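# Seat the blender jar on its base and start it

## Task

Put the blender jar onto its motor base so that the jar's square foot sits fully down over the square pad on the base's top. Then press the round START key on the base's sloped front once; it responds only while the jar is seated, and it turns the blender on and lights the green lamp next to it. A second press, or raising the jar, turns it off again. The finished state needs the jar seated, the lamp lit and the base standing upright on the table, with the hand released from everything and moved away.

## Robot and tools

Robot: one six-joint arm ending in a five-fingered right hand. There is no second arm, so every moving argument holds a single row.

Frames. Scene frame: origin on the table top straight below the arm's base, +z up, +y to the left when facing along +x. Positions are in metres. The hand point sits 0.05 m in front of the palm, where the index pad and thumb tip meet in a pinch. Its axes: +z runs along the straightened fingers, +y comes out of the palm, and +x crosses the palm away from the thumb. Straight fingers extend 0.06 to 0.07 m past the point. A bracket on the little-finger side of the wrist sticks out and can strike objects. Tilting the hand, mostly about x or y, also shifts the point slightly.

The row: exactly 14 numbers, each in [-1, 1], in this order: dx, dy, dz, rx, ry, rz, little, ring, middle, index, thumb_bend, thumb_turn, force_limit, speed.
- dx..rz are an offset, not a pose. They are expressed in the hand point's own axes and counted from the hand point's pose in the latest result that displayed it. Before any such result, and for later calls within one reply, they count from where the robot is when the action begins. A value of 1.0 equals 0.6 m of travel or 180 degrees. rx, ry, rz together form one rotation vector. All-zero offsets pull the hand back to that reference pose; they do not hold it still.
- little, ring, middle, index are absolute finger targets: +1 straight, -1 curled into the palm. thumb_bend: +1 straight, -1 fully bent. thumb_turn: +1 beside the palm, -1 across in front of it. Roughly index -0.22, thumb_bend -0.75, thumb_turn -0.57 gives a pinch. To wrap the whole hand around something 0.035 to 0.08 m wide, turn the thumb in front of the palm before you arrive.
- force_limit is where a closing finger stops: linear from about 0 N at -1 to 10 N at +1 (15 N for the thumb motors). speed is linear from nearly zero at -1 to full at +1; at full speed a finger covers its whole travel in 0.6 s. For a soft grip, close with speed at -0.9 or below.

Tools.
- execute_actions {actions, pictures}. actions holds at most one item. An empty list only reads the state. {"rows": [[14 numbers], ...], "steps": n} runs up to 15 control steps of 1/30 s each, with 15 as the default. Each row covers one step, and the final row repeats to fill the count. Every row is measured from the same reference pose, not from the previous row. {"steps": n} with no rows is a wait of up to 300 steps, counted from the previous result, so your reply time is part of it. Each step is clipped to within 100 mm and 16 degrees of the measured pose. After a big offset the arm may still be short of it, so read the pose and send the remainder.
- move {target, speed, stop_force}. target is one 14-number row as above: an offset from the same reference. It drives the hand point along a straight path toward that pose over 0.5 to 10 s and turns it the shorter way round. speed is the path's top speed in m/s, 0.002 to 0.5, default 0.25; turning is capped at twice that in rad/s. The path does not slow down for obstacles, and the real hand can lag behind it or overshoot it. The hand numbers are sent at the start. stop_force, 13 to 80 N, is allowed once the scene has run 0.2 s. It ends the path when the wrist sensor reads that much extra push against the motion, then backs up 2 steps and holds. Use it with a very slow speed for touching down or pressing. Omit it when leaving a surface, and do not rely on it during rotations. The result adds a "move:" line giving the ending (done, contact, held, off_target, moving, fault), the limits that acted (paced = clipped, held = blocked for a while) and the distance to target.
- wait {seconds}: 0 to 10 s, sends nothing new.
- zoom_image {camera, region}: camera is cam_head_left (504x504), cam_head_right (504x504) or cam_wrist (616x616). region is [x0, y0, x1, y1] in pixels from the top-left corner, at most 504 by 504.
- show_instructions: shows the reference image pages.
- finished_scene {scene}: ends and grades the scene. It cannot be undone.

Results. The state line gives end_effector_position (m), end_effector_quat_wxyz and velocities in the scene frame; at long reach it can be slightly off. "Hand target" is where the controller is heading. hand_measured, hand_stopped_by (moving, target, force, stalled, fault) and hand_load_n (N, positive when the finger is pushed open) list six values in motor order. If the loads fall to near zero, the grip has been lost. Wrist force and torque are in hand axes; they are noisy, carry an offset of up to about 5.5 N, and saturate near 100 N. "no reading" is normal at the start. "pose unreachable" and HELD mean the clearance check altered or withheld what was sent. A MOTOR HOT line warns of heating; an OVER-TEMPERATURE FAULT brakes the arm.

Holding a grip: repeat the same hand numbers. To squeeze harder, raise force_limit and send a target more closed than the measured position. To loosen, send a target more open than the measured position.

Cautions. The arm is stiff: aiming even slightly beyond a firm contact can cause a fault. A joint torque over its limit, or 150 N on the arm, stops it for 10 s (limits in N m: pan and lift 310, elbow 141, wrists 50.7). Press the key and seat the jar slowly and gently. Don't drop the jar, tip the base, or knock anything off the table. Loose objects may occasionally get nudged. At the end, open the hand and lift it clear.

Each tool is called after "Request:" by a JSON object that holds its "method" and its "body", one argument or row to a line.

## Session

Request:
{"method": "execute_actions", "body": {
  "actions": []
}}

Scene clock: 0.00 s of 6600.00 s.
end_effector_position=(+1.0780, -0.2038, +0.1647) hand_measured=(+1.000, +1.000, +1.000, +1.000, +1.000, +1.000) hand_load_n=(+0.0, +0.0, +0.0, +0.0, +0.0, +0.0) hand_stopped_by=(target, target, target, target, target, target) hand_force_limit=0.00 hand_speed=-0.80 end_effector_quat_wxyz=(+0.026, +0.819, +0.572, -0.031) end_effector_velocity=(+0.000, -0.000, +0.002) end_effector_angular_velocity=(-0.000, -0.002, +0.000)
Joint positions: [-0.299 -0.323  0.331  1.562  1.656  0.059]
Joint velocities: [-0.    -0.001 -0.001 -0.    -0.    -0.   ]
Wrist force (N, on the end effector, along its own x y z axes, offset not removed): no reading
Wrist torque (N m, same axes, about the end effector's origin, offset not removed): no reading
Hand target: +1.078, -0.204, +0.165; +0.026, +0.819, +0.572, -0.031

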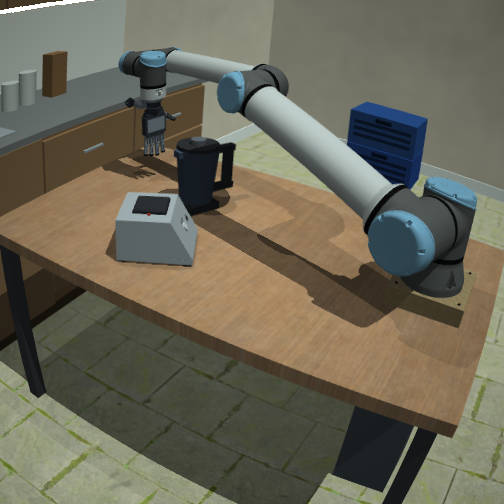

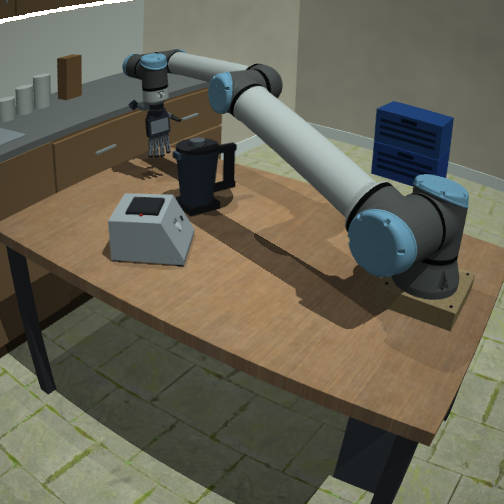

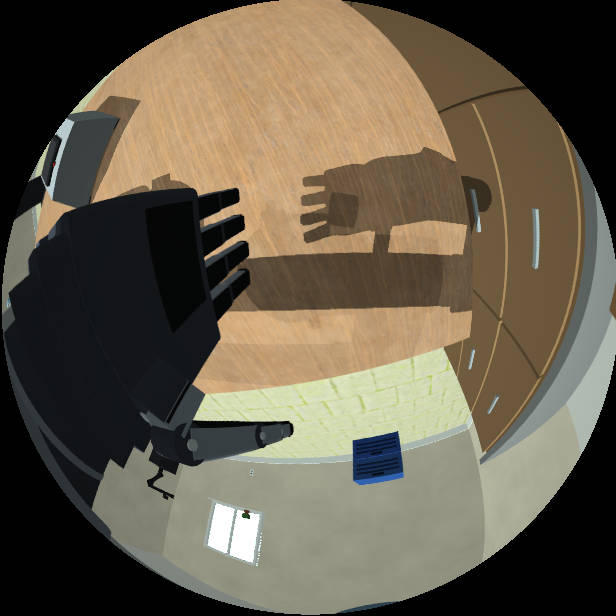

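Request:
{"method": "move", "body": {
  "target": [0,-0.1,-0.4,0,0,0,1,1,1,1,1,1,0,0]
}}

Request:
{"method": "move", "body": {
  "target": [0.145,-0.6,-0.177,0,0,0,1,1,1,1,1,1,0,0]
}}

Scene clock: 4.80 s of 6600.00 s.
end_effector_position=(+1.0271, -0.1643, +0.4034) hand_measured=(+1.000, +1.000, +1.000, +1.000, +1.000, +1.000) hand_load_n=(+0.0, +0.0, +0.0, +0.0, +0.0, +0.0) hand_stopped_by=(target, target, target, target, target, target) hand_force_limit=0.00 hand_speed=0.00 end_effector_quat_wxyz=(+0.026, +0.819, +0.572, -0.031) end_effector_velocity=(-0.000, +0.000, +0.001) end_effector_angular_velocity=(+0.001, +0.003, -0.000)
Joint positions: [-0.275 -0.471  0.206  1.838  1.656  0.084]
Joint velocities: [ 0.     0.006 -0.014  0.011 -0.     0.001]
Wrist force (N, on the end effector, along its own x y z axes, offset not removed): [-0.2 -4.0 4.6]
Wrist torque (N m, same axes, about the end effector's origin, offset not removed): [-1.11 -0.07 0.36]
Hand target: +1.027, -0.164, +0.404; +0.026, +0.819, +0.572, -0.031
Off the commanded pose: 0.000 m, 0 deg.
After step 90, 0.23 s passed at rest.
move: done

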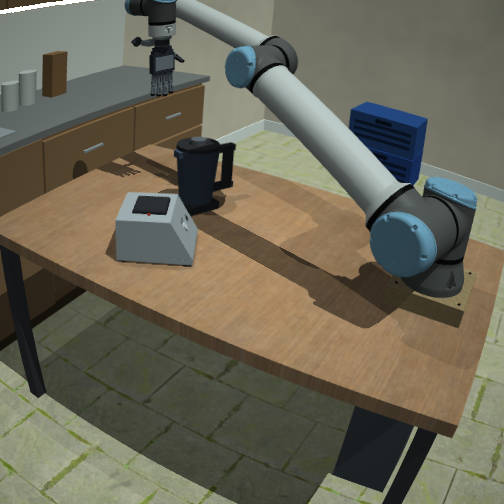

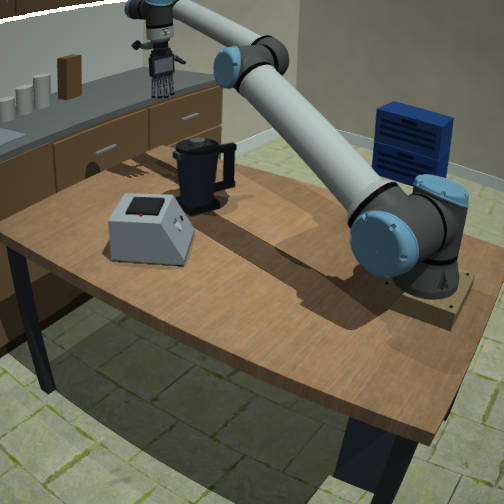

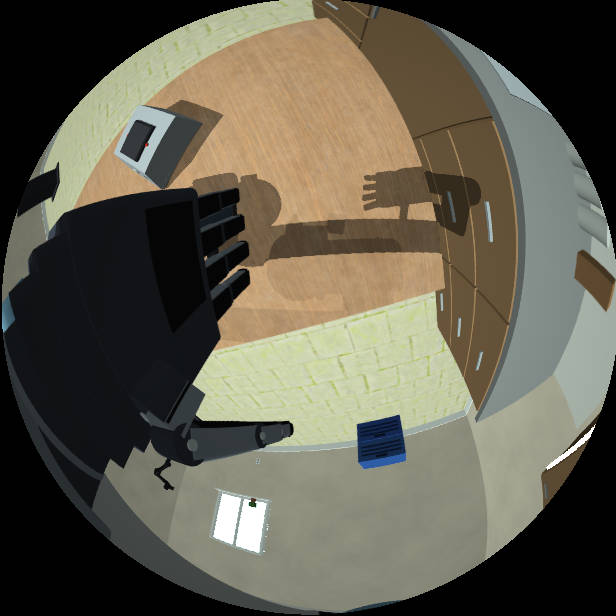

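Scene clock: 6.93 s of 6600.00 s.
end_effector_position=(+0.7216, +0.0494, +0.5000) hand_measured=(+1.000, +1.000, +1.000, +1.000, +1.000, +1.000) hand_load_n=(+0.0, +0.0, +0.0, +0.0, +0.0, +0.0) hand_stopped_by=(target, target, target, target, target, target) hand_force_limit=0.00 hand_speed=0.00 end_effector_quat_wxyz=(+0.026, +0.819, +0.572, -0.031) end_effector_velocity=(-0.001, +0.001, +0.002) end_effector_angular_velocity=(+0.000, -0.002, +0.000)
Joint positions: [-0.082 -1.199  1.283  1.505  1.654  0.277]
Joint velocities: [ 0.001 -0.003  0.001 -0.    -0.     0.001]
Wrist force (N, on the end effector, along its own x y z axes, offset not removed): [6.1 -3.0 -0.4]
Wrist torque (N m, same axes, about the end effector's origin, offset not removed): [-0.38 -0.69 0.84]
Hand target: +0.721, +0.049, +0.500; +0.026, +0.819, +0.572, -0.031
Off the commanded pose: 0.000 m, 0 deg.
move: done

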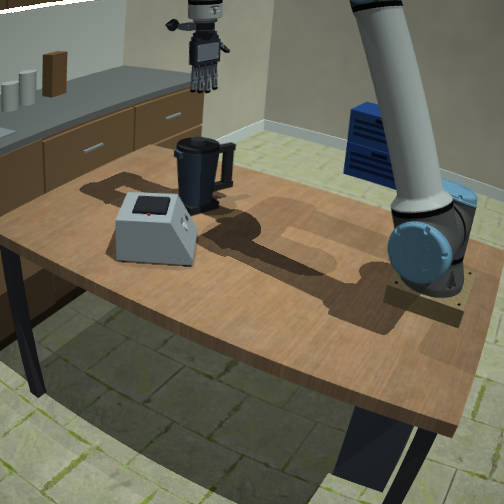

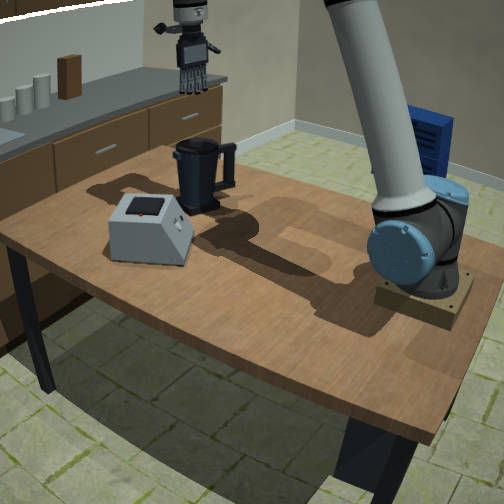

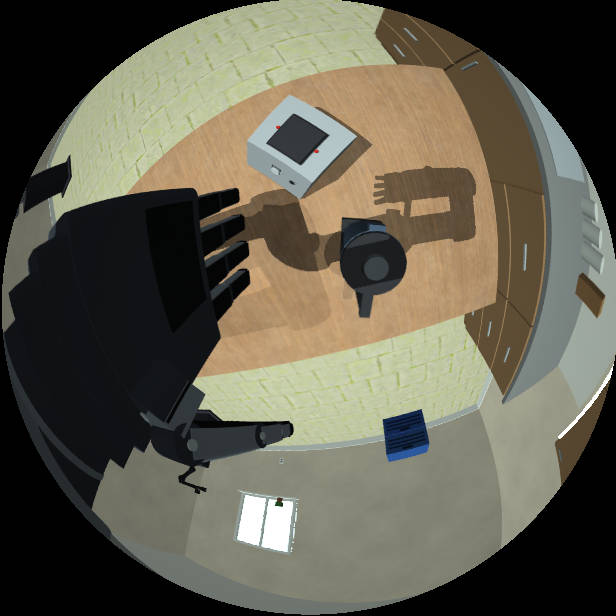

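Request:
{"method": "move", "body": {
  "target": [-0.352,-0.04,0.312,-0.352,-0.387,-0.328,1,1,1,1,0.3,-1,0,0]
}}

Request:
{"method": "move", "body": {
  "target": [0.3,0,0,0,0,0,1,1,1,1,0.3,-1,0,0],
  "speed": 0.15
}}

Scene clock: 20.60 s of 6600.00 s.
end_effector_position=(+0.6221, -0.1546, +0.3309) hand_measured=(+1.000, +1.000, +1.000, +1.000, +0.300, -1.000) hand_load_n=(+0.0, +0.0, +0.0, +0.0, +0.0, +0.0) hand_stopped_by=(target, target, target, target, target, target) hand_force_limit=0.00 hand_speed=0.00 end_effector_quat_wxyz=(+0.682, +0.184, +0.684, -0.184) end_effector_velocity=(+0.001, -0.001, +0.001) end_effector_angular_velocity=(-0.006, -0.006, +0.007)
Joint positions: [-0.693 -1.662  2.503 -0.837  1.41  -1.576]
Joint velocities: [-0.008  0.003  0.001 -0.011 -0.015 -0.001]
Wrist force (N, on the end effector, along its own x y z axes, offset not removed): [6.0 -1.9 1.7]
Wrist torque (N m, same axes, about the end effector's origin, offset not removed): [-0.42 -0.87 0.64]
Hand target: +0.622, -0.155, +0.331; +0.682, +0.184, +0.684, -0.183
Off the commanded pose: 0.001 m, 0 deg.
After step 90, 6.23 s passed at rest.
move: done

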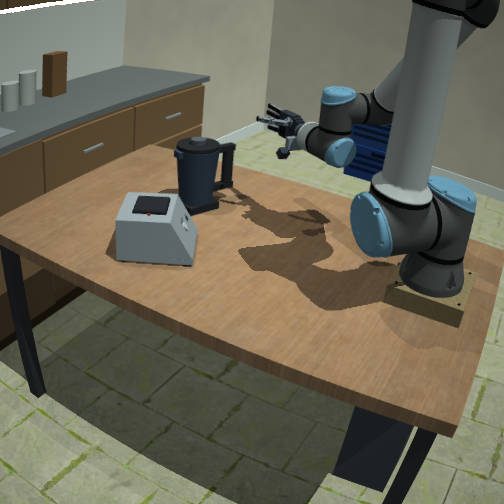

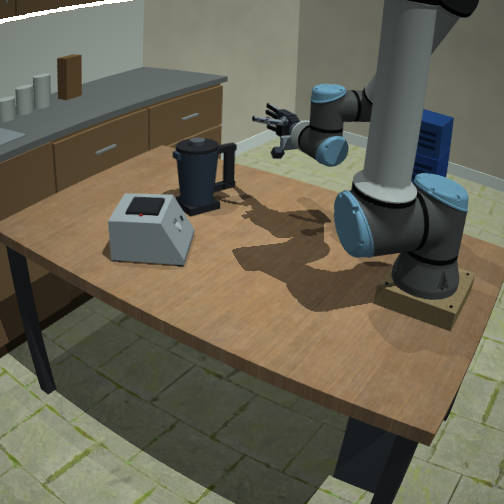

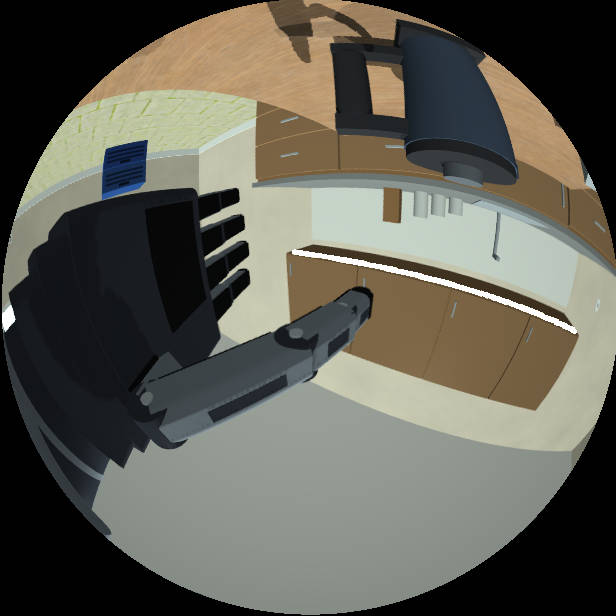

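Scene clock: 22.30 s of 6600.00 s.
end_effector_position=(+0.6214, -0.1542, +0.1511) hand_measured=(+1.000, +1.000, +1.000, +1.000, +0.300, -1.000) hand_load_n=(+0.0, +0.0, +0.0, +0.0, +0.0, +0.0) hand_stopped_by=(target, target, target, target, target, target) hand_force_limit=0.00 hand_speed=0.00 end_effector_quat_wxyz=(+0.682, +0.184, +0.684, -0.184) end_effector_velocity=(+0.001, -0.000, -0.002) end_effector_angular_velocity=(-0.000, -0.002, +0.001)
Joint positions: [-0.696 -1.187  2.592 -1.401  1.407 -1.576]
Joint velocities: [ 0.001  0.009 -0.001 -0.01   0.     0.001]
Wrist force (N, on the end effector, along its own x y z axes, offset not removed): [1.0 -2.5 -2.8]
Wrist torque (N m, same axes, about the end effector's origin, offset not removed): [-0.28 0.04 0.59]
Hand target: +0.621, -0.154, +0.151; +0.682, +0.184, +0.684, -0.184
Off the commanded pose: 0.000 m, 0 deg.
move: done

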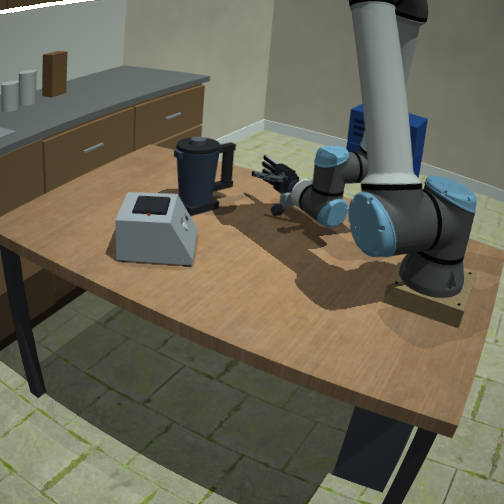

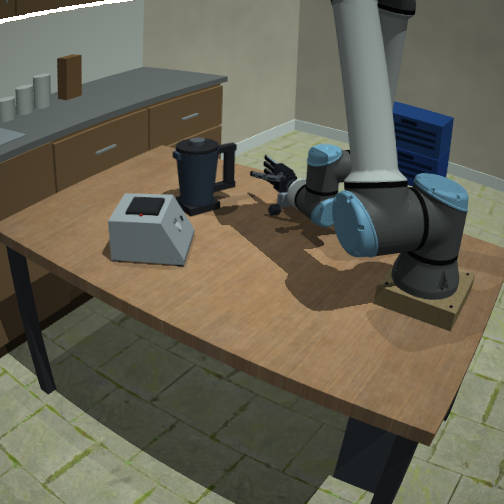

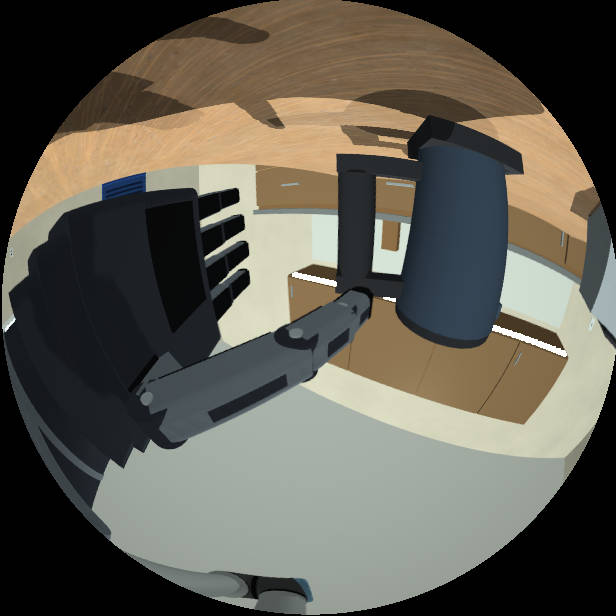

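Request:
{"method": "move", "body": {
  "target": [0,0.095,0.15,0,0,0,1,1,1,1,0.3,-1,0,0],
  "speed": 0.1
}}

Scene clock: 25.93 s of 6600.00 s.
end_effector_position=(+0.7277, -0.1502, +0.1507) hand_measured=(+1.000, +1.000, +1.000, +1.000, +0.300, -1.000) hand_load_n=(+0.0, +0.0, +0.0, +0.0, +0.0, +0.0) hand_stopped_by=(target, target, target, target, target, target) hand_force_limit=0.00 hand_speed=0.00 end_effector_quat_wxyz=(+0.682, +0.184, +0.684, -0.183) end_effector_velocity=(+0.001, +0.000, -0.001) end_effector_angular_velocity=(+0.001, +0.001, -0.000)
Joint positions: [-0.528 -1.114  2.386 -1.268  1.575 -1.575]
Joint velocities: [ 0.002  0.002 -0.003  0.003  0.003  0.   ]
Wrist force (N, on the end effector, along its own x y z axes, offset not removed): [-0.7 1.2 1.8]
Wrist torque (N m, same axes, about the end effector's origin, offset not removed): [0.02 0.18 0.65]
Hand target: +0.728, -0.150, +0.151; +0.682, +0.184, +0.684, -0.184
Off the commanded pose: 0.000 m, 0 deg.
move: done

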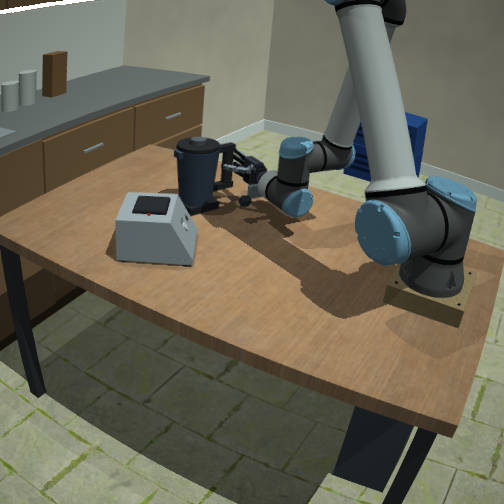

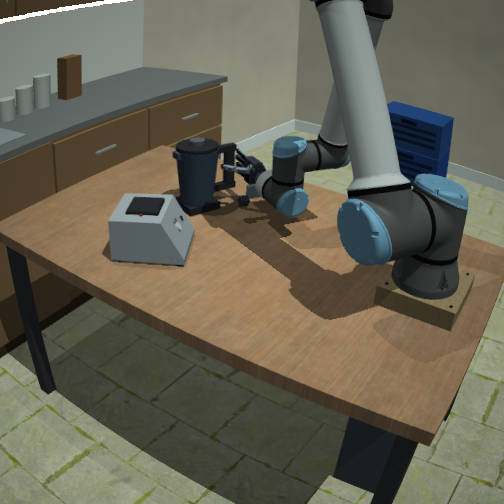

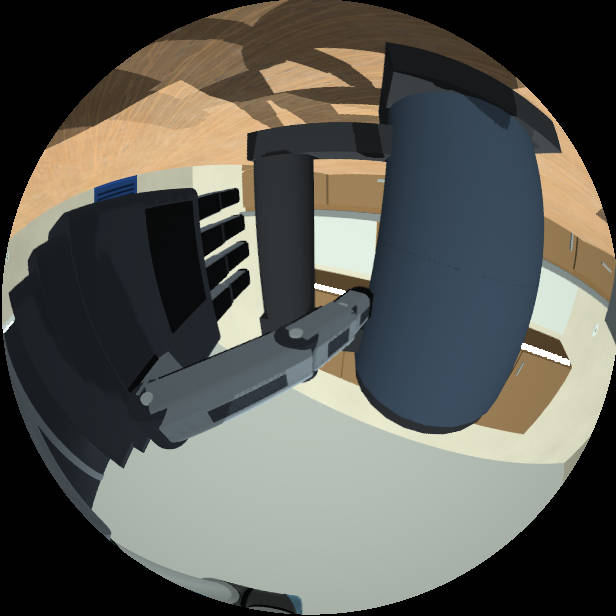

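Request:
{"method": "move", "body": {
  "target": [0.017,0.008,0.033,0,0,0,1,1,1,1,0.1,-1,0,0],
  "speed": 0.04
}}

Request:
{"method": "move", "body": {
  "target": [0,0,0,0,0,0,-1,-1,-1,-1,0.1,-1,1,-0.5]
}}

Request:
{"method": "move", "body": {
  "target": [0,0,0,0,0,0,-1,-1,-1,-1,-1,-1,1,-0.5]
}}

Scene clock: 29.90 s of 6600.00 s.
end_effector_position=(+0.7471, -0.1559, +0.1405) hand_measured=(+1.000, +1.000, +1.000, +1.000, +0.100, -1.000) hand_load_n=(+0.0, +0.0, +0.0, +0.0, +0.0, +0.0) hand_stopped_by=(target, target, target, target, target, target) hand_force_limit=0.00 hand_speed=0.00 end_effector_quat_wxyz=(+0.682, +0.184, +0.684, -0.183) end_effector_velocity=(+0.002, -0.001, +0.000) end_effector_angular_velocity=(-0.001, -0.001, +0.001)
Joint positions: [-0.518 -1.076  2.347 -1.266  1.585 -1.575]
Joint velocities: [ 0.001  0.002 -0.004  0.     0.    -0.   ]
Wrist force (N, on the end effector, along its own x y z axes, offset not removed): [4.9 -3.6 6.7]
Wrist torque (N m, same axes, about the end effector's origin, offset not removed): [-1.05 -0.91 0.66]
Hand target: +0.747, -0.156, +0.140; +0.682, +0.184, +0.684, -0.183
Off the commanded pose: 0.000 m, 0 deg.
After step 90, 0.03 s passed at rest.
move: done

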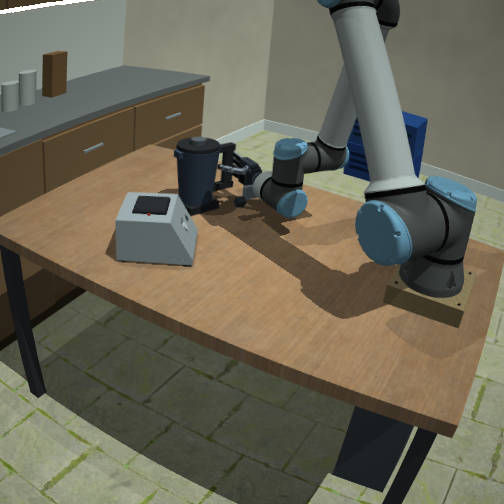

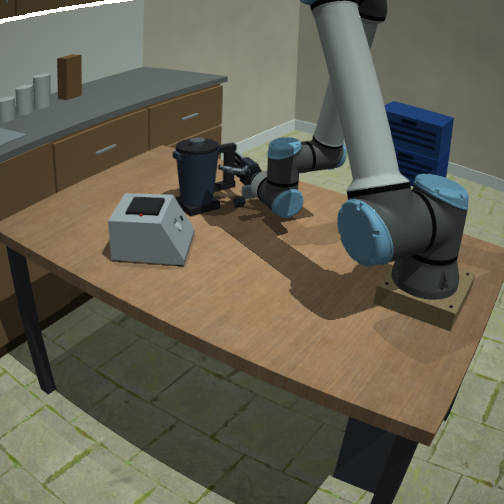

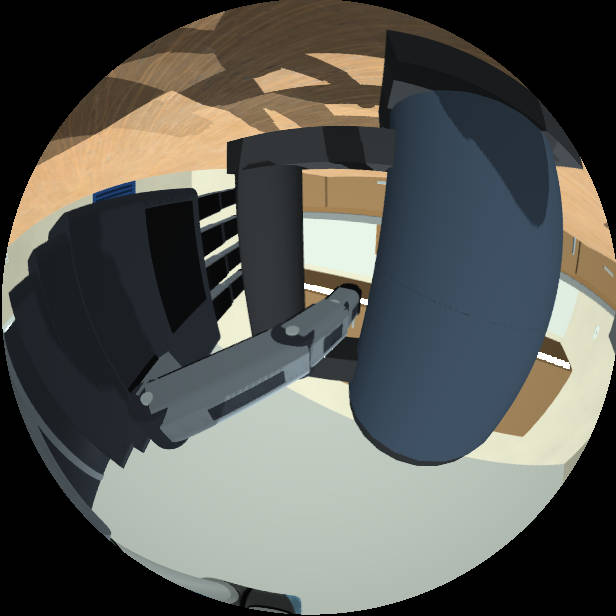

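Scene clock: 32.50 s of 6600.00 s.
end_effector_position=(+0.7471, -0.1559, +0.1405) hand_measured=(-0.930, -0.882, -0.724, -0.888, +0.102, -1.000) hand_load_n=(+11.5, +9.0, +9.5, +10.5, +3.0, +0.5) hand_stopped_by=(force, force, force, force, target, target) hand_force_limit=1.00 hand_speed=-0.50 end_effector_quat_wxyz=(+0.682, +0.184, +0.684, -0.183) end_effector_velocity=(+0.000, -0.000, -0.000) end_effector_angular_velocity=(+0.001, -0.000, +0.001)
Joint positions: [-0.518 -1.076  2.347 -1.266  1.585 -1.575]
Joint velocities: [-0.     0.001 -0.001  0.    -0.001  0.001]
Wrist force (N, on the end effector, along its own x y z axes, offset not removed): [2.0 1.5 -2.1]
Wrist torque (N m, same axes, about the end effector's origin, offset not removed): [0.08 -0.45 0.52]
Hand target: +0.747, -0.156, +0.141; +0.682, +0.184, +0.684, -0.183
Off the commanded pose: 0.000 m, 0 deg.
move: done

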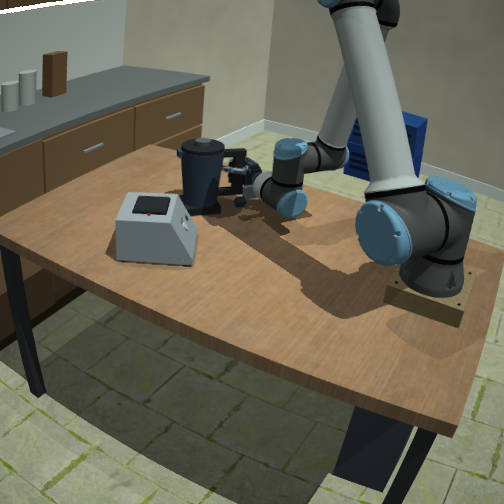

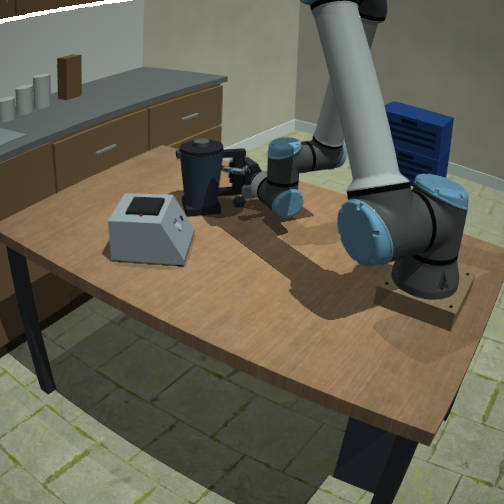

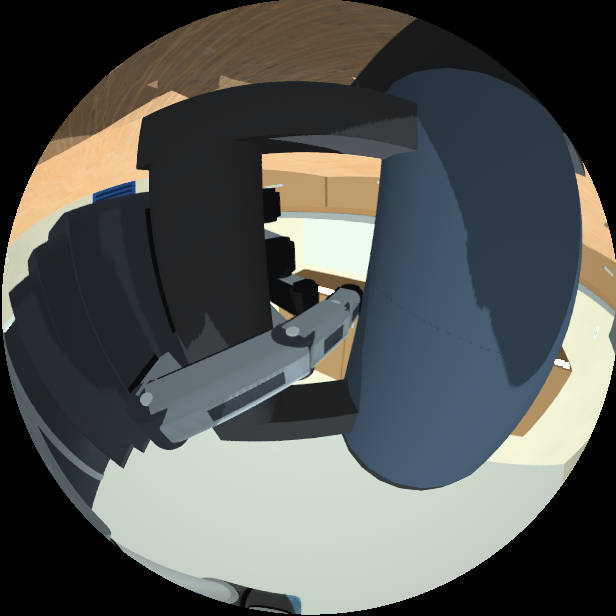

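Scene clock: 33.00 s of 6600.00 s.
end_effector_position=(+0.7471, -0.1559, +0.1405) hand_measured=(-0.930, -0.882, -0.724, -0.888, +0.038, -1.000) hand_load_n=(+11.5, +9.0, +10.0, +10.5, +14.0, +1.5) hand_stopped_by=(force, force, force, force, force, target) hand_force_limit=1.00 hand_speed=-0.50 end_effector_quat_wxyz=(+0.682, +0.184, +0.684, -0.183) end_effector_velocity=(-0.001, +0.000, -0.002) end_effector_angular_velocity=(+0.001, +0.003, -0.002)
Joint positions: [-0.518 -1.076  2.347 -1.266  1.585 -1.575]
Joint velocities: [ 0.     0.002  0.001 -0.     0.002 -0.   ]
Wrist force (N, on the end effector, along its own x y z axes, offset not removed): [1.1 -3.3 -5.3]
Wrist torque (N m, same axes, about the end effector's origin, offset not removed): [-0.55 -0.21 0.38]
Hand target: +0.747, -0.156, +0.141; +0.682, +0.184, +0.684, -0.183
Off the commanded pose: 0.000 m, 0 deg.
move: done

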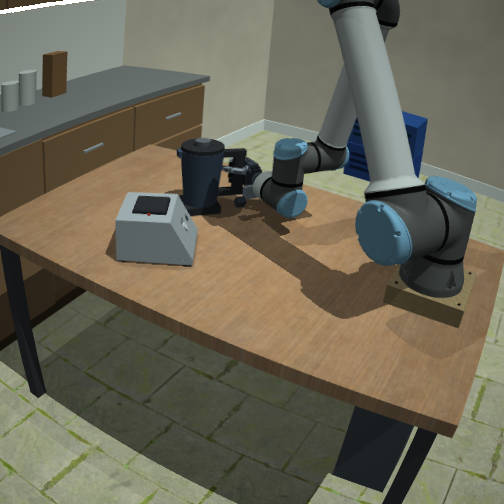

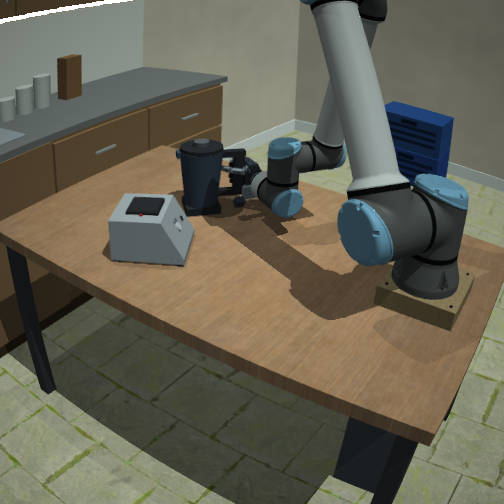

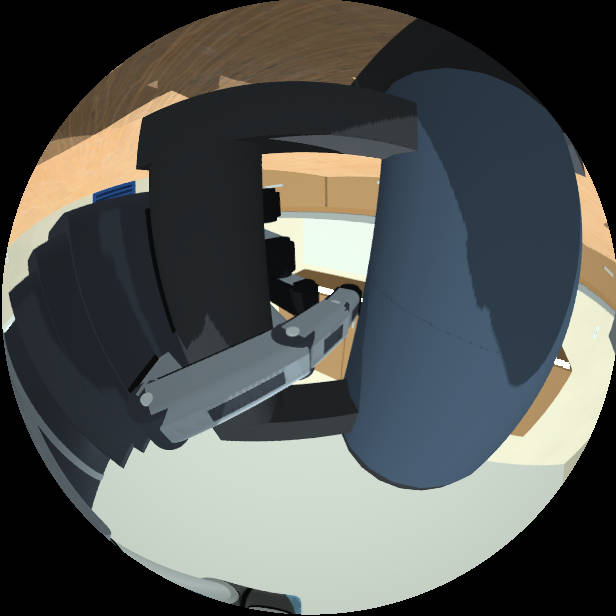

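Request:
{"method": "move", "body": {
  "target": [-0.29,0,0,0,0,0,-1,-1,-1,-1,-1,-1,1,-0.5],
  "speed": 0.12
}}

Request:
{"method": "move", "body": {
  "target": [0.02,0.5,-0.2,-0.455,0,0,-1,-1,-1,-1,-1,-1,1,-0.5],
  "speed": 0.2
}}

Request:
{"method": "zoom_image", "body": {
  "camera": "cam_head_left",
  "region": [95, 150, 215, 250]
}}

Request:
{"method": "zoom_image", "body": {
  "camera": "cam_head_right",
  "region": [95, 150, 215, 250]
}}

Scene clock: 44.93 s of 6600.00 s.
end_effector_position=(+0.7477, -0.1563, +0.3144) hand_measured=(-0.930, -0.882, -0.724, -0.886, +0.038, -1.000) hand_load_n=(+10.0, +8.0, +10.0, +11.5, +14.0, +1.5) hand_stopped_by=(force, force, force, force, force, target) hand_force_limit=1.00 hand_speed=-0.50 end_effector_quat_wxyz=(+0.682, +0.184, +0.684, -0.183) end_effector_velocity=(-0.000, +0.000, +0.001) end_effector_angular_velocity=(+0.000, +0.001, +0.000)
Joint positions: [-0.516 -1.417  2.29  -0.87   1.586 -1.575]
Joint velocities: [-0.    -0.003 -0.001  0.004 -0.    -0.   ]
Wrist force (N, on the end effector, along its own x y z axes, offset not removed): [8.0 -2.8 2.3]
Wrist torque (N m, same axes, about the end effector's origin, offset not removed): [-0.68 -0.27 -0.31]
Hand target: +0.748, -0.156, +0.315; +0.682, +0.184, +0.684, -0.183
Off the commanded pose: 0.000 m, 0 deg.
After step 90, 7.00 s passed at rest.
move: done

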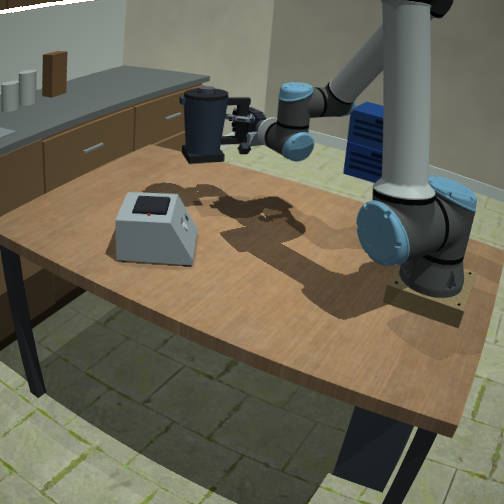

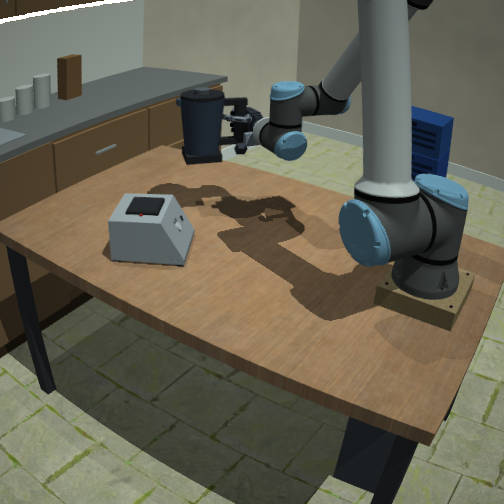

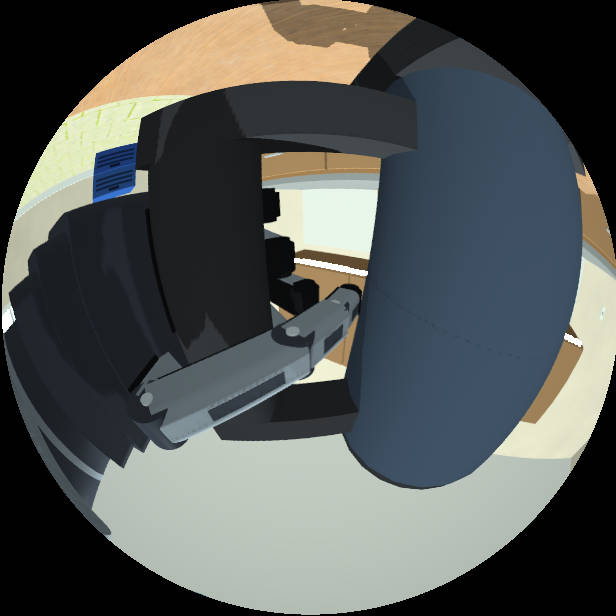

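Scene clock: 48.97 s of 6600.00 s.
end_effector_position=(+0.7945, +0.1631, +0.3026) hand_measured=(-0.930, -0.882, -0.724, -0.886, +0.038, -1.000) hand_load_n=(+10.0, +8.0, +10.0, +11.5, +14.0, +1.5) hand_stopped_by=(force, force, force, force, force, target) hand_force_limit=1.00 hand_speed=-0.50 end_effector_quat_wxyz=(+0.636, -0.307, +0.637, +0.309) end_effector_velocity=(+0.001, +0.002, +0.000) end_effector_angular_velocity=(-0.002, -0.000, +0.010)
Joint positions: [-0.386 -1.14   1.922 -0.766  0.288 -1.583]
Joint velocities: [ 0.003  0.005 -0.009  0.009 -0.007 -0.006]
Wrist force (N, on the end effector, along its own x y z axes, offset not removed): [1.0 -3.7 1.8]
Wrist torque (N m, same axes, about the end effector's origin, offset not removed): [-0.79 0.71 -0.71]
Hand target: +0.795, +0.163, +0.303; +0.636, -0.308, +0.637, +0.310
Off the commanded pose: 0.000 m, 0 deg.
move: done

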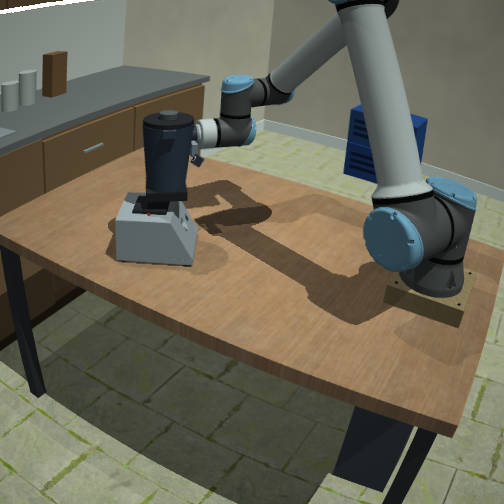

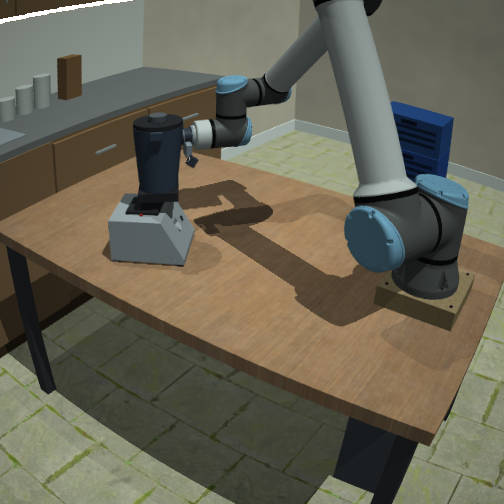

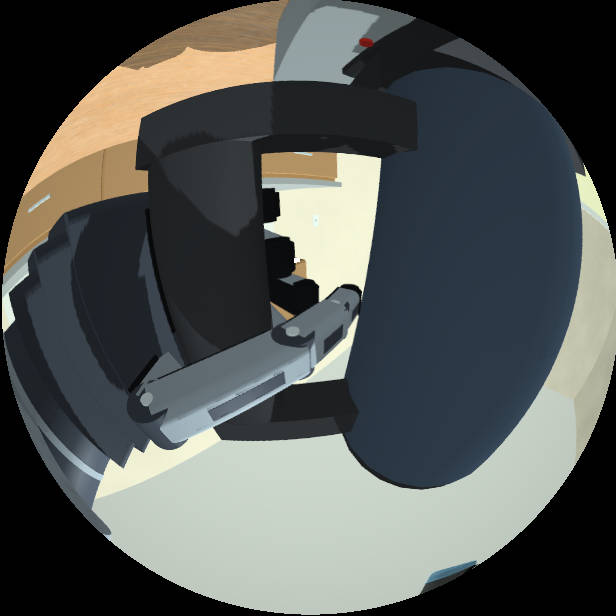

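Region (95, 150, 215, 250) of cam_head_left's 504x504 image, scaled by 4.200, with more detail than that image has.

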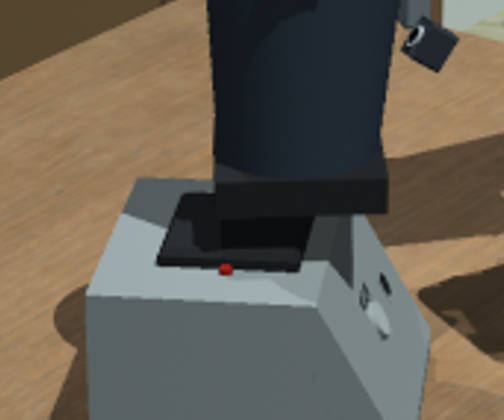

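Region (95, 150, 215, 250) of cam_head_right's 504x504 image, scaled by 4.200, with more detail than that image has.

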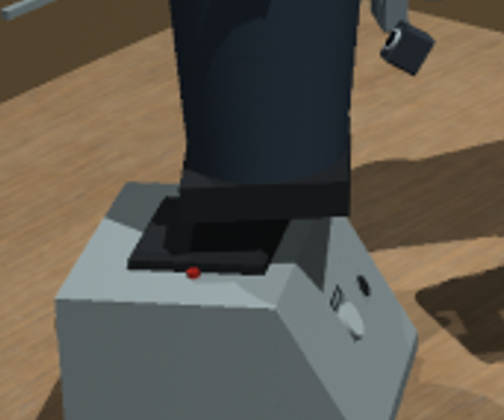

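Request:
{"method": "move", "body": {
  "target": [0.025,-0.03,0.023,0.06,0,0,-1,-1,-1,-1,-1,-1,1,-0.5],
  "speed": 0.05
}}

Request:
{"method": "zoom_image", "body": {
  "camera": "cam_head_left",
  "region": [95, 150, 215, 250]
}}

Request:
{"method": "zoom_image", "body": {
  "camera": "cam_wrist",
  "region": [260, 0, 460, 110]
}}

Scene clock: 55.20 s of 6600.00 s.
end_effector_position=(+0.8170, +0.1628, +0.2877) hand_measured=(-0.930, -0.882, -0.724, -0.886, +0.038, -1.000) hand_load_n=(+10.0, +8.0, +10.0, +11.5, +14.0, +1.5) hand_stopped_by=(force, force, force, force, force, target) hand_force_limit=1.00 hand_speed=-0.50 end_effector_quat_wxyz=(+0.662, -0.246, +0.663, +0.248) end_effector_velocity=(+0.001, +0.000, -0.001) end_effector_angular_velocity=(-0.000, -0.000, -0.012)
Joint positions: [-0.36  -1.153  1.98  -0.816  0.501 -1.578]
Joint velocities: [ 0.002 -0.     0.004 -0.004  0.015  0.   ]
Wrist force (N, on the end effector, along its own x y z axes, offset not removed): [8.6 -3.8 5.0]
Wrist torque (N m, same axes, about the end effector's origin, offset not removed): [-1.01 -0.36 -0.35]
Hand target: +0.817, +0.163, +0.288; +0.662, -0.246, +0.663, +0.248
Off the commanded pose: 0.000 m, 0 deg.
After step 90, 1.07 s passed at rest.
move: done

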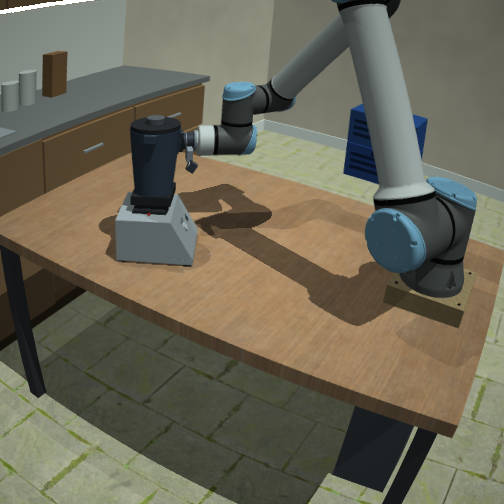

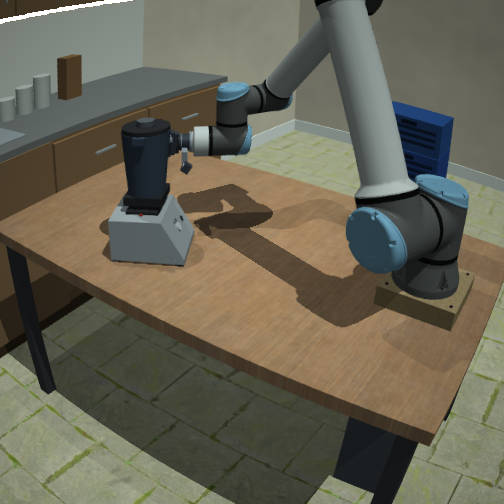

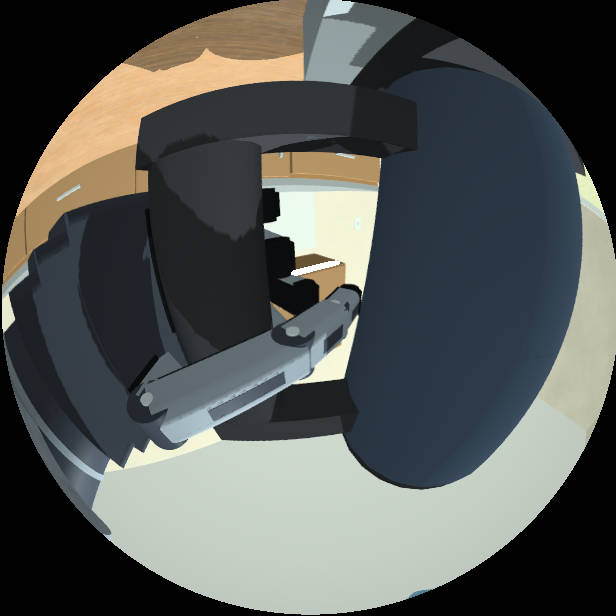

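Region (95, 150, 215, 250) of cam_head_left's 504x504 image, scaled by 4.200, with more detail than that image has.

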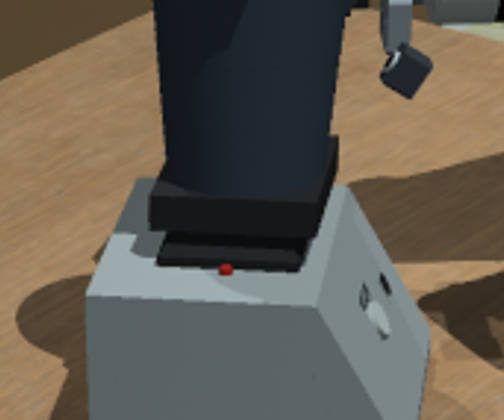

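Region (260, 0, 460, 110) of cam_wrist's 616x616 image, scaled by 2.520, with more detail than that image has; it fills the top 277 rows of this view, and the rest is white.

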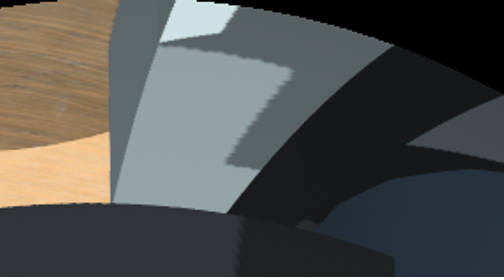

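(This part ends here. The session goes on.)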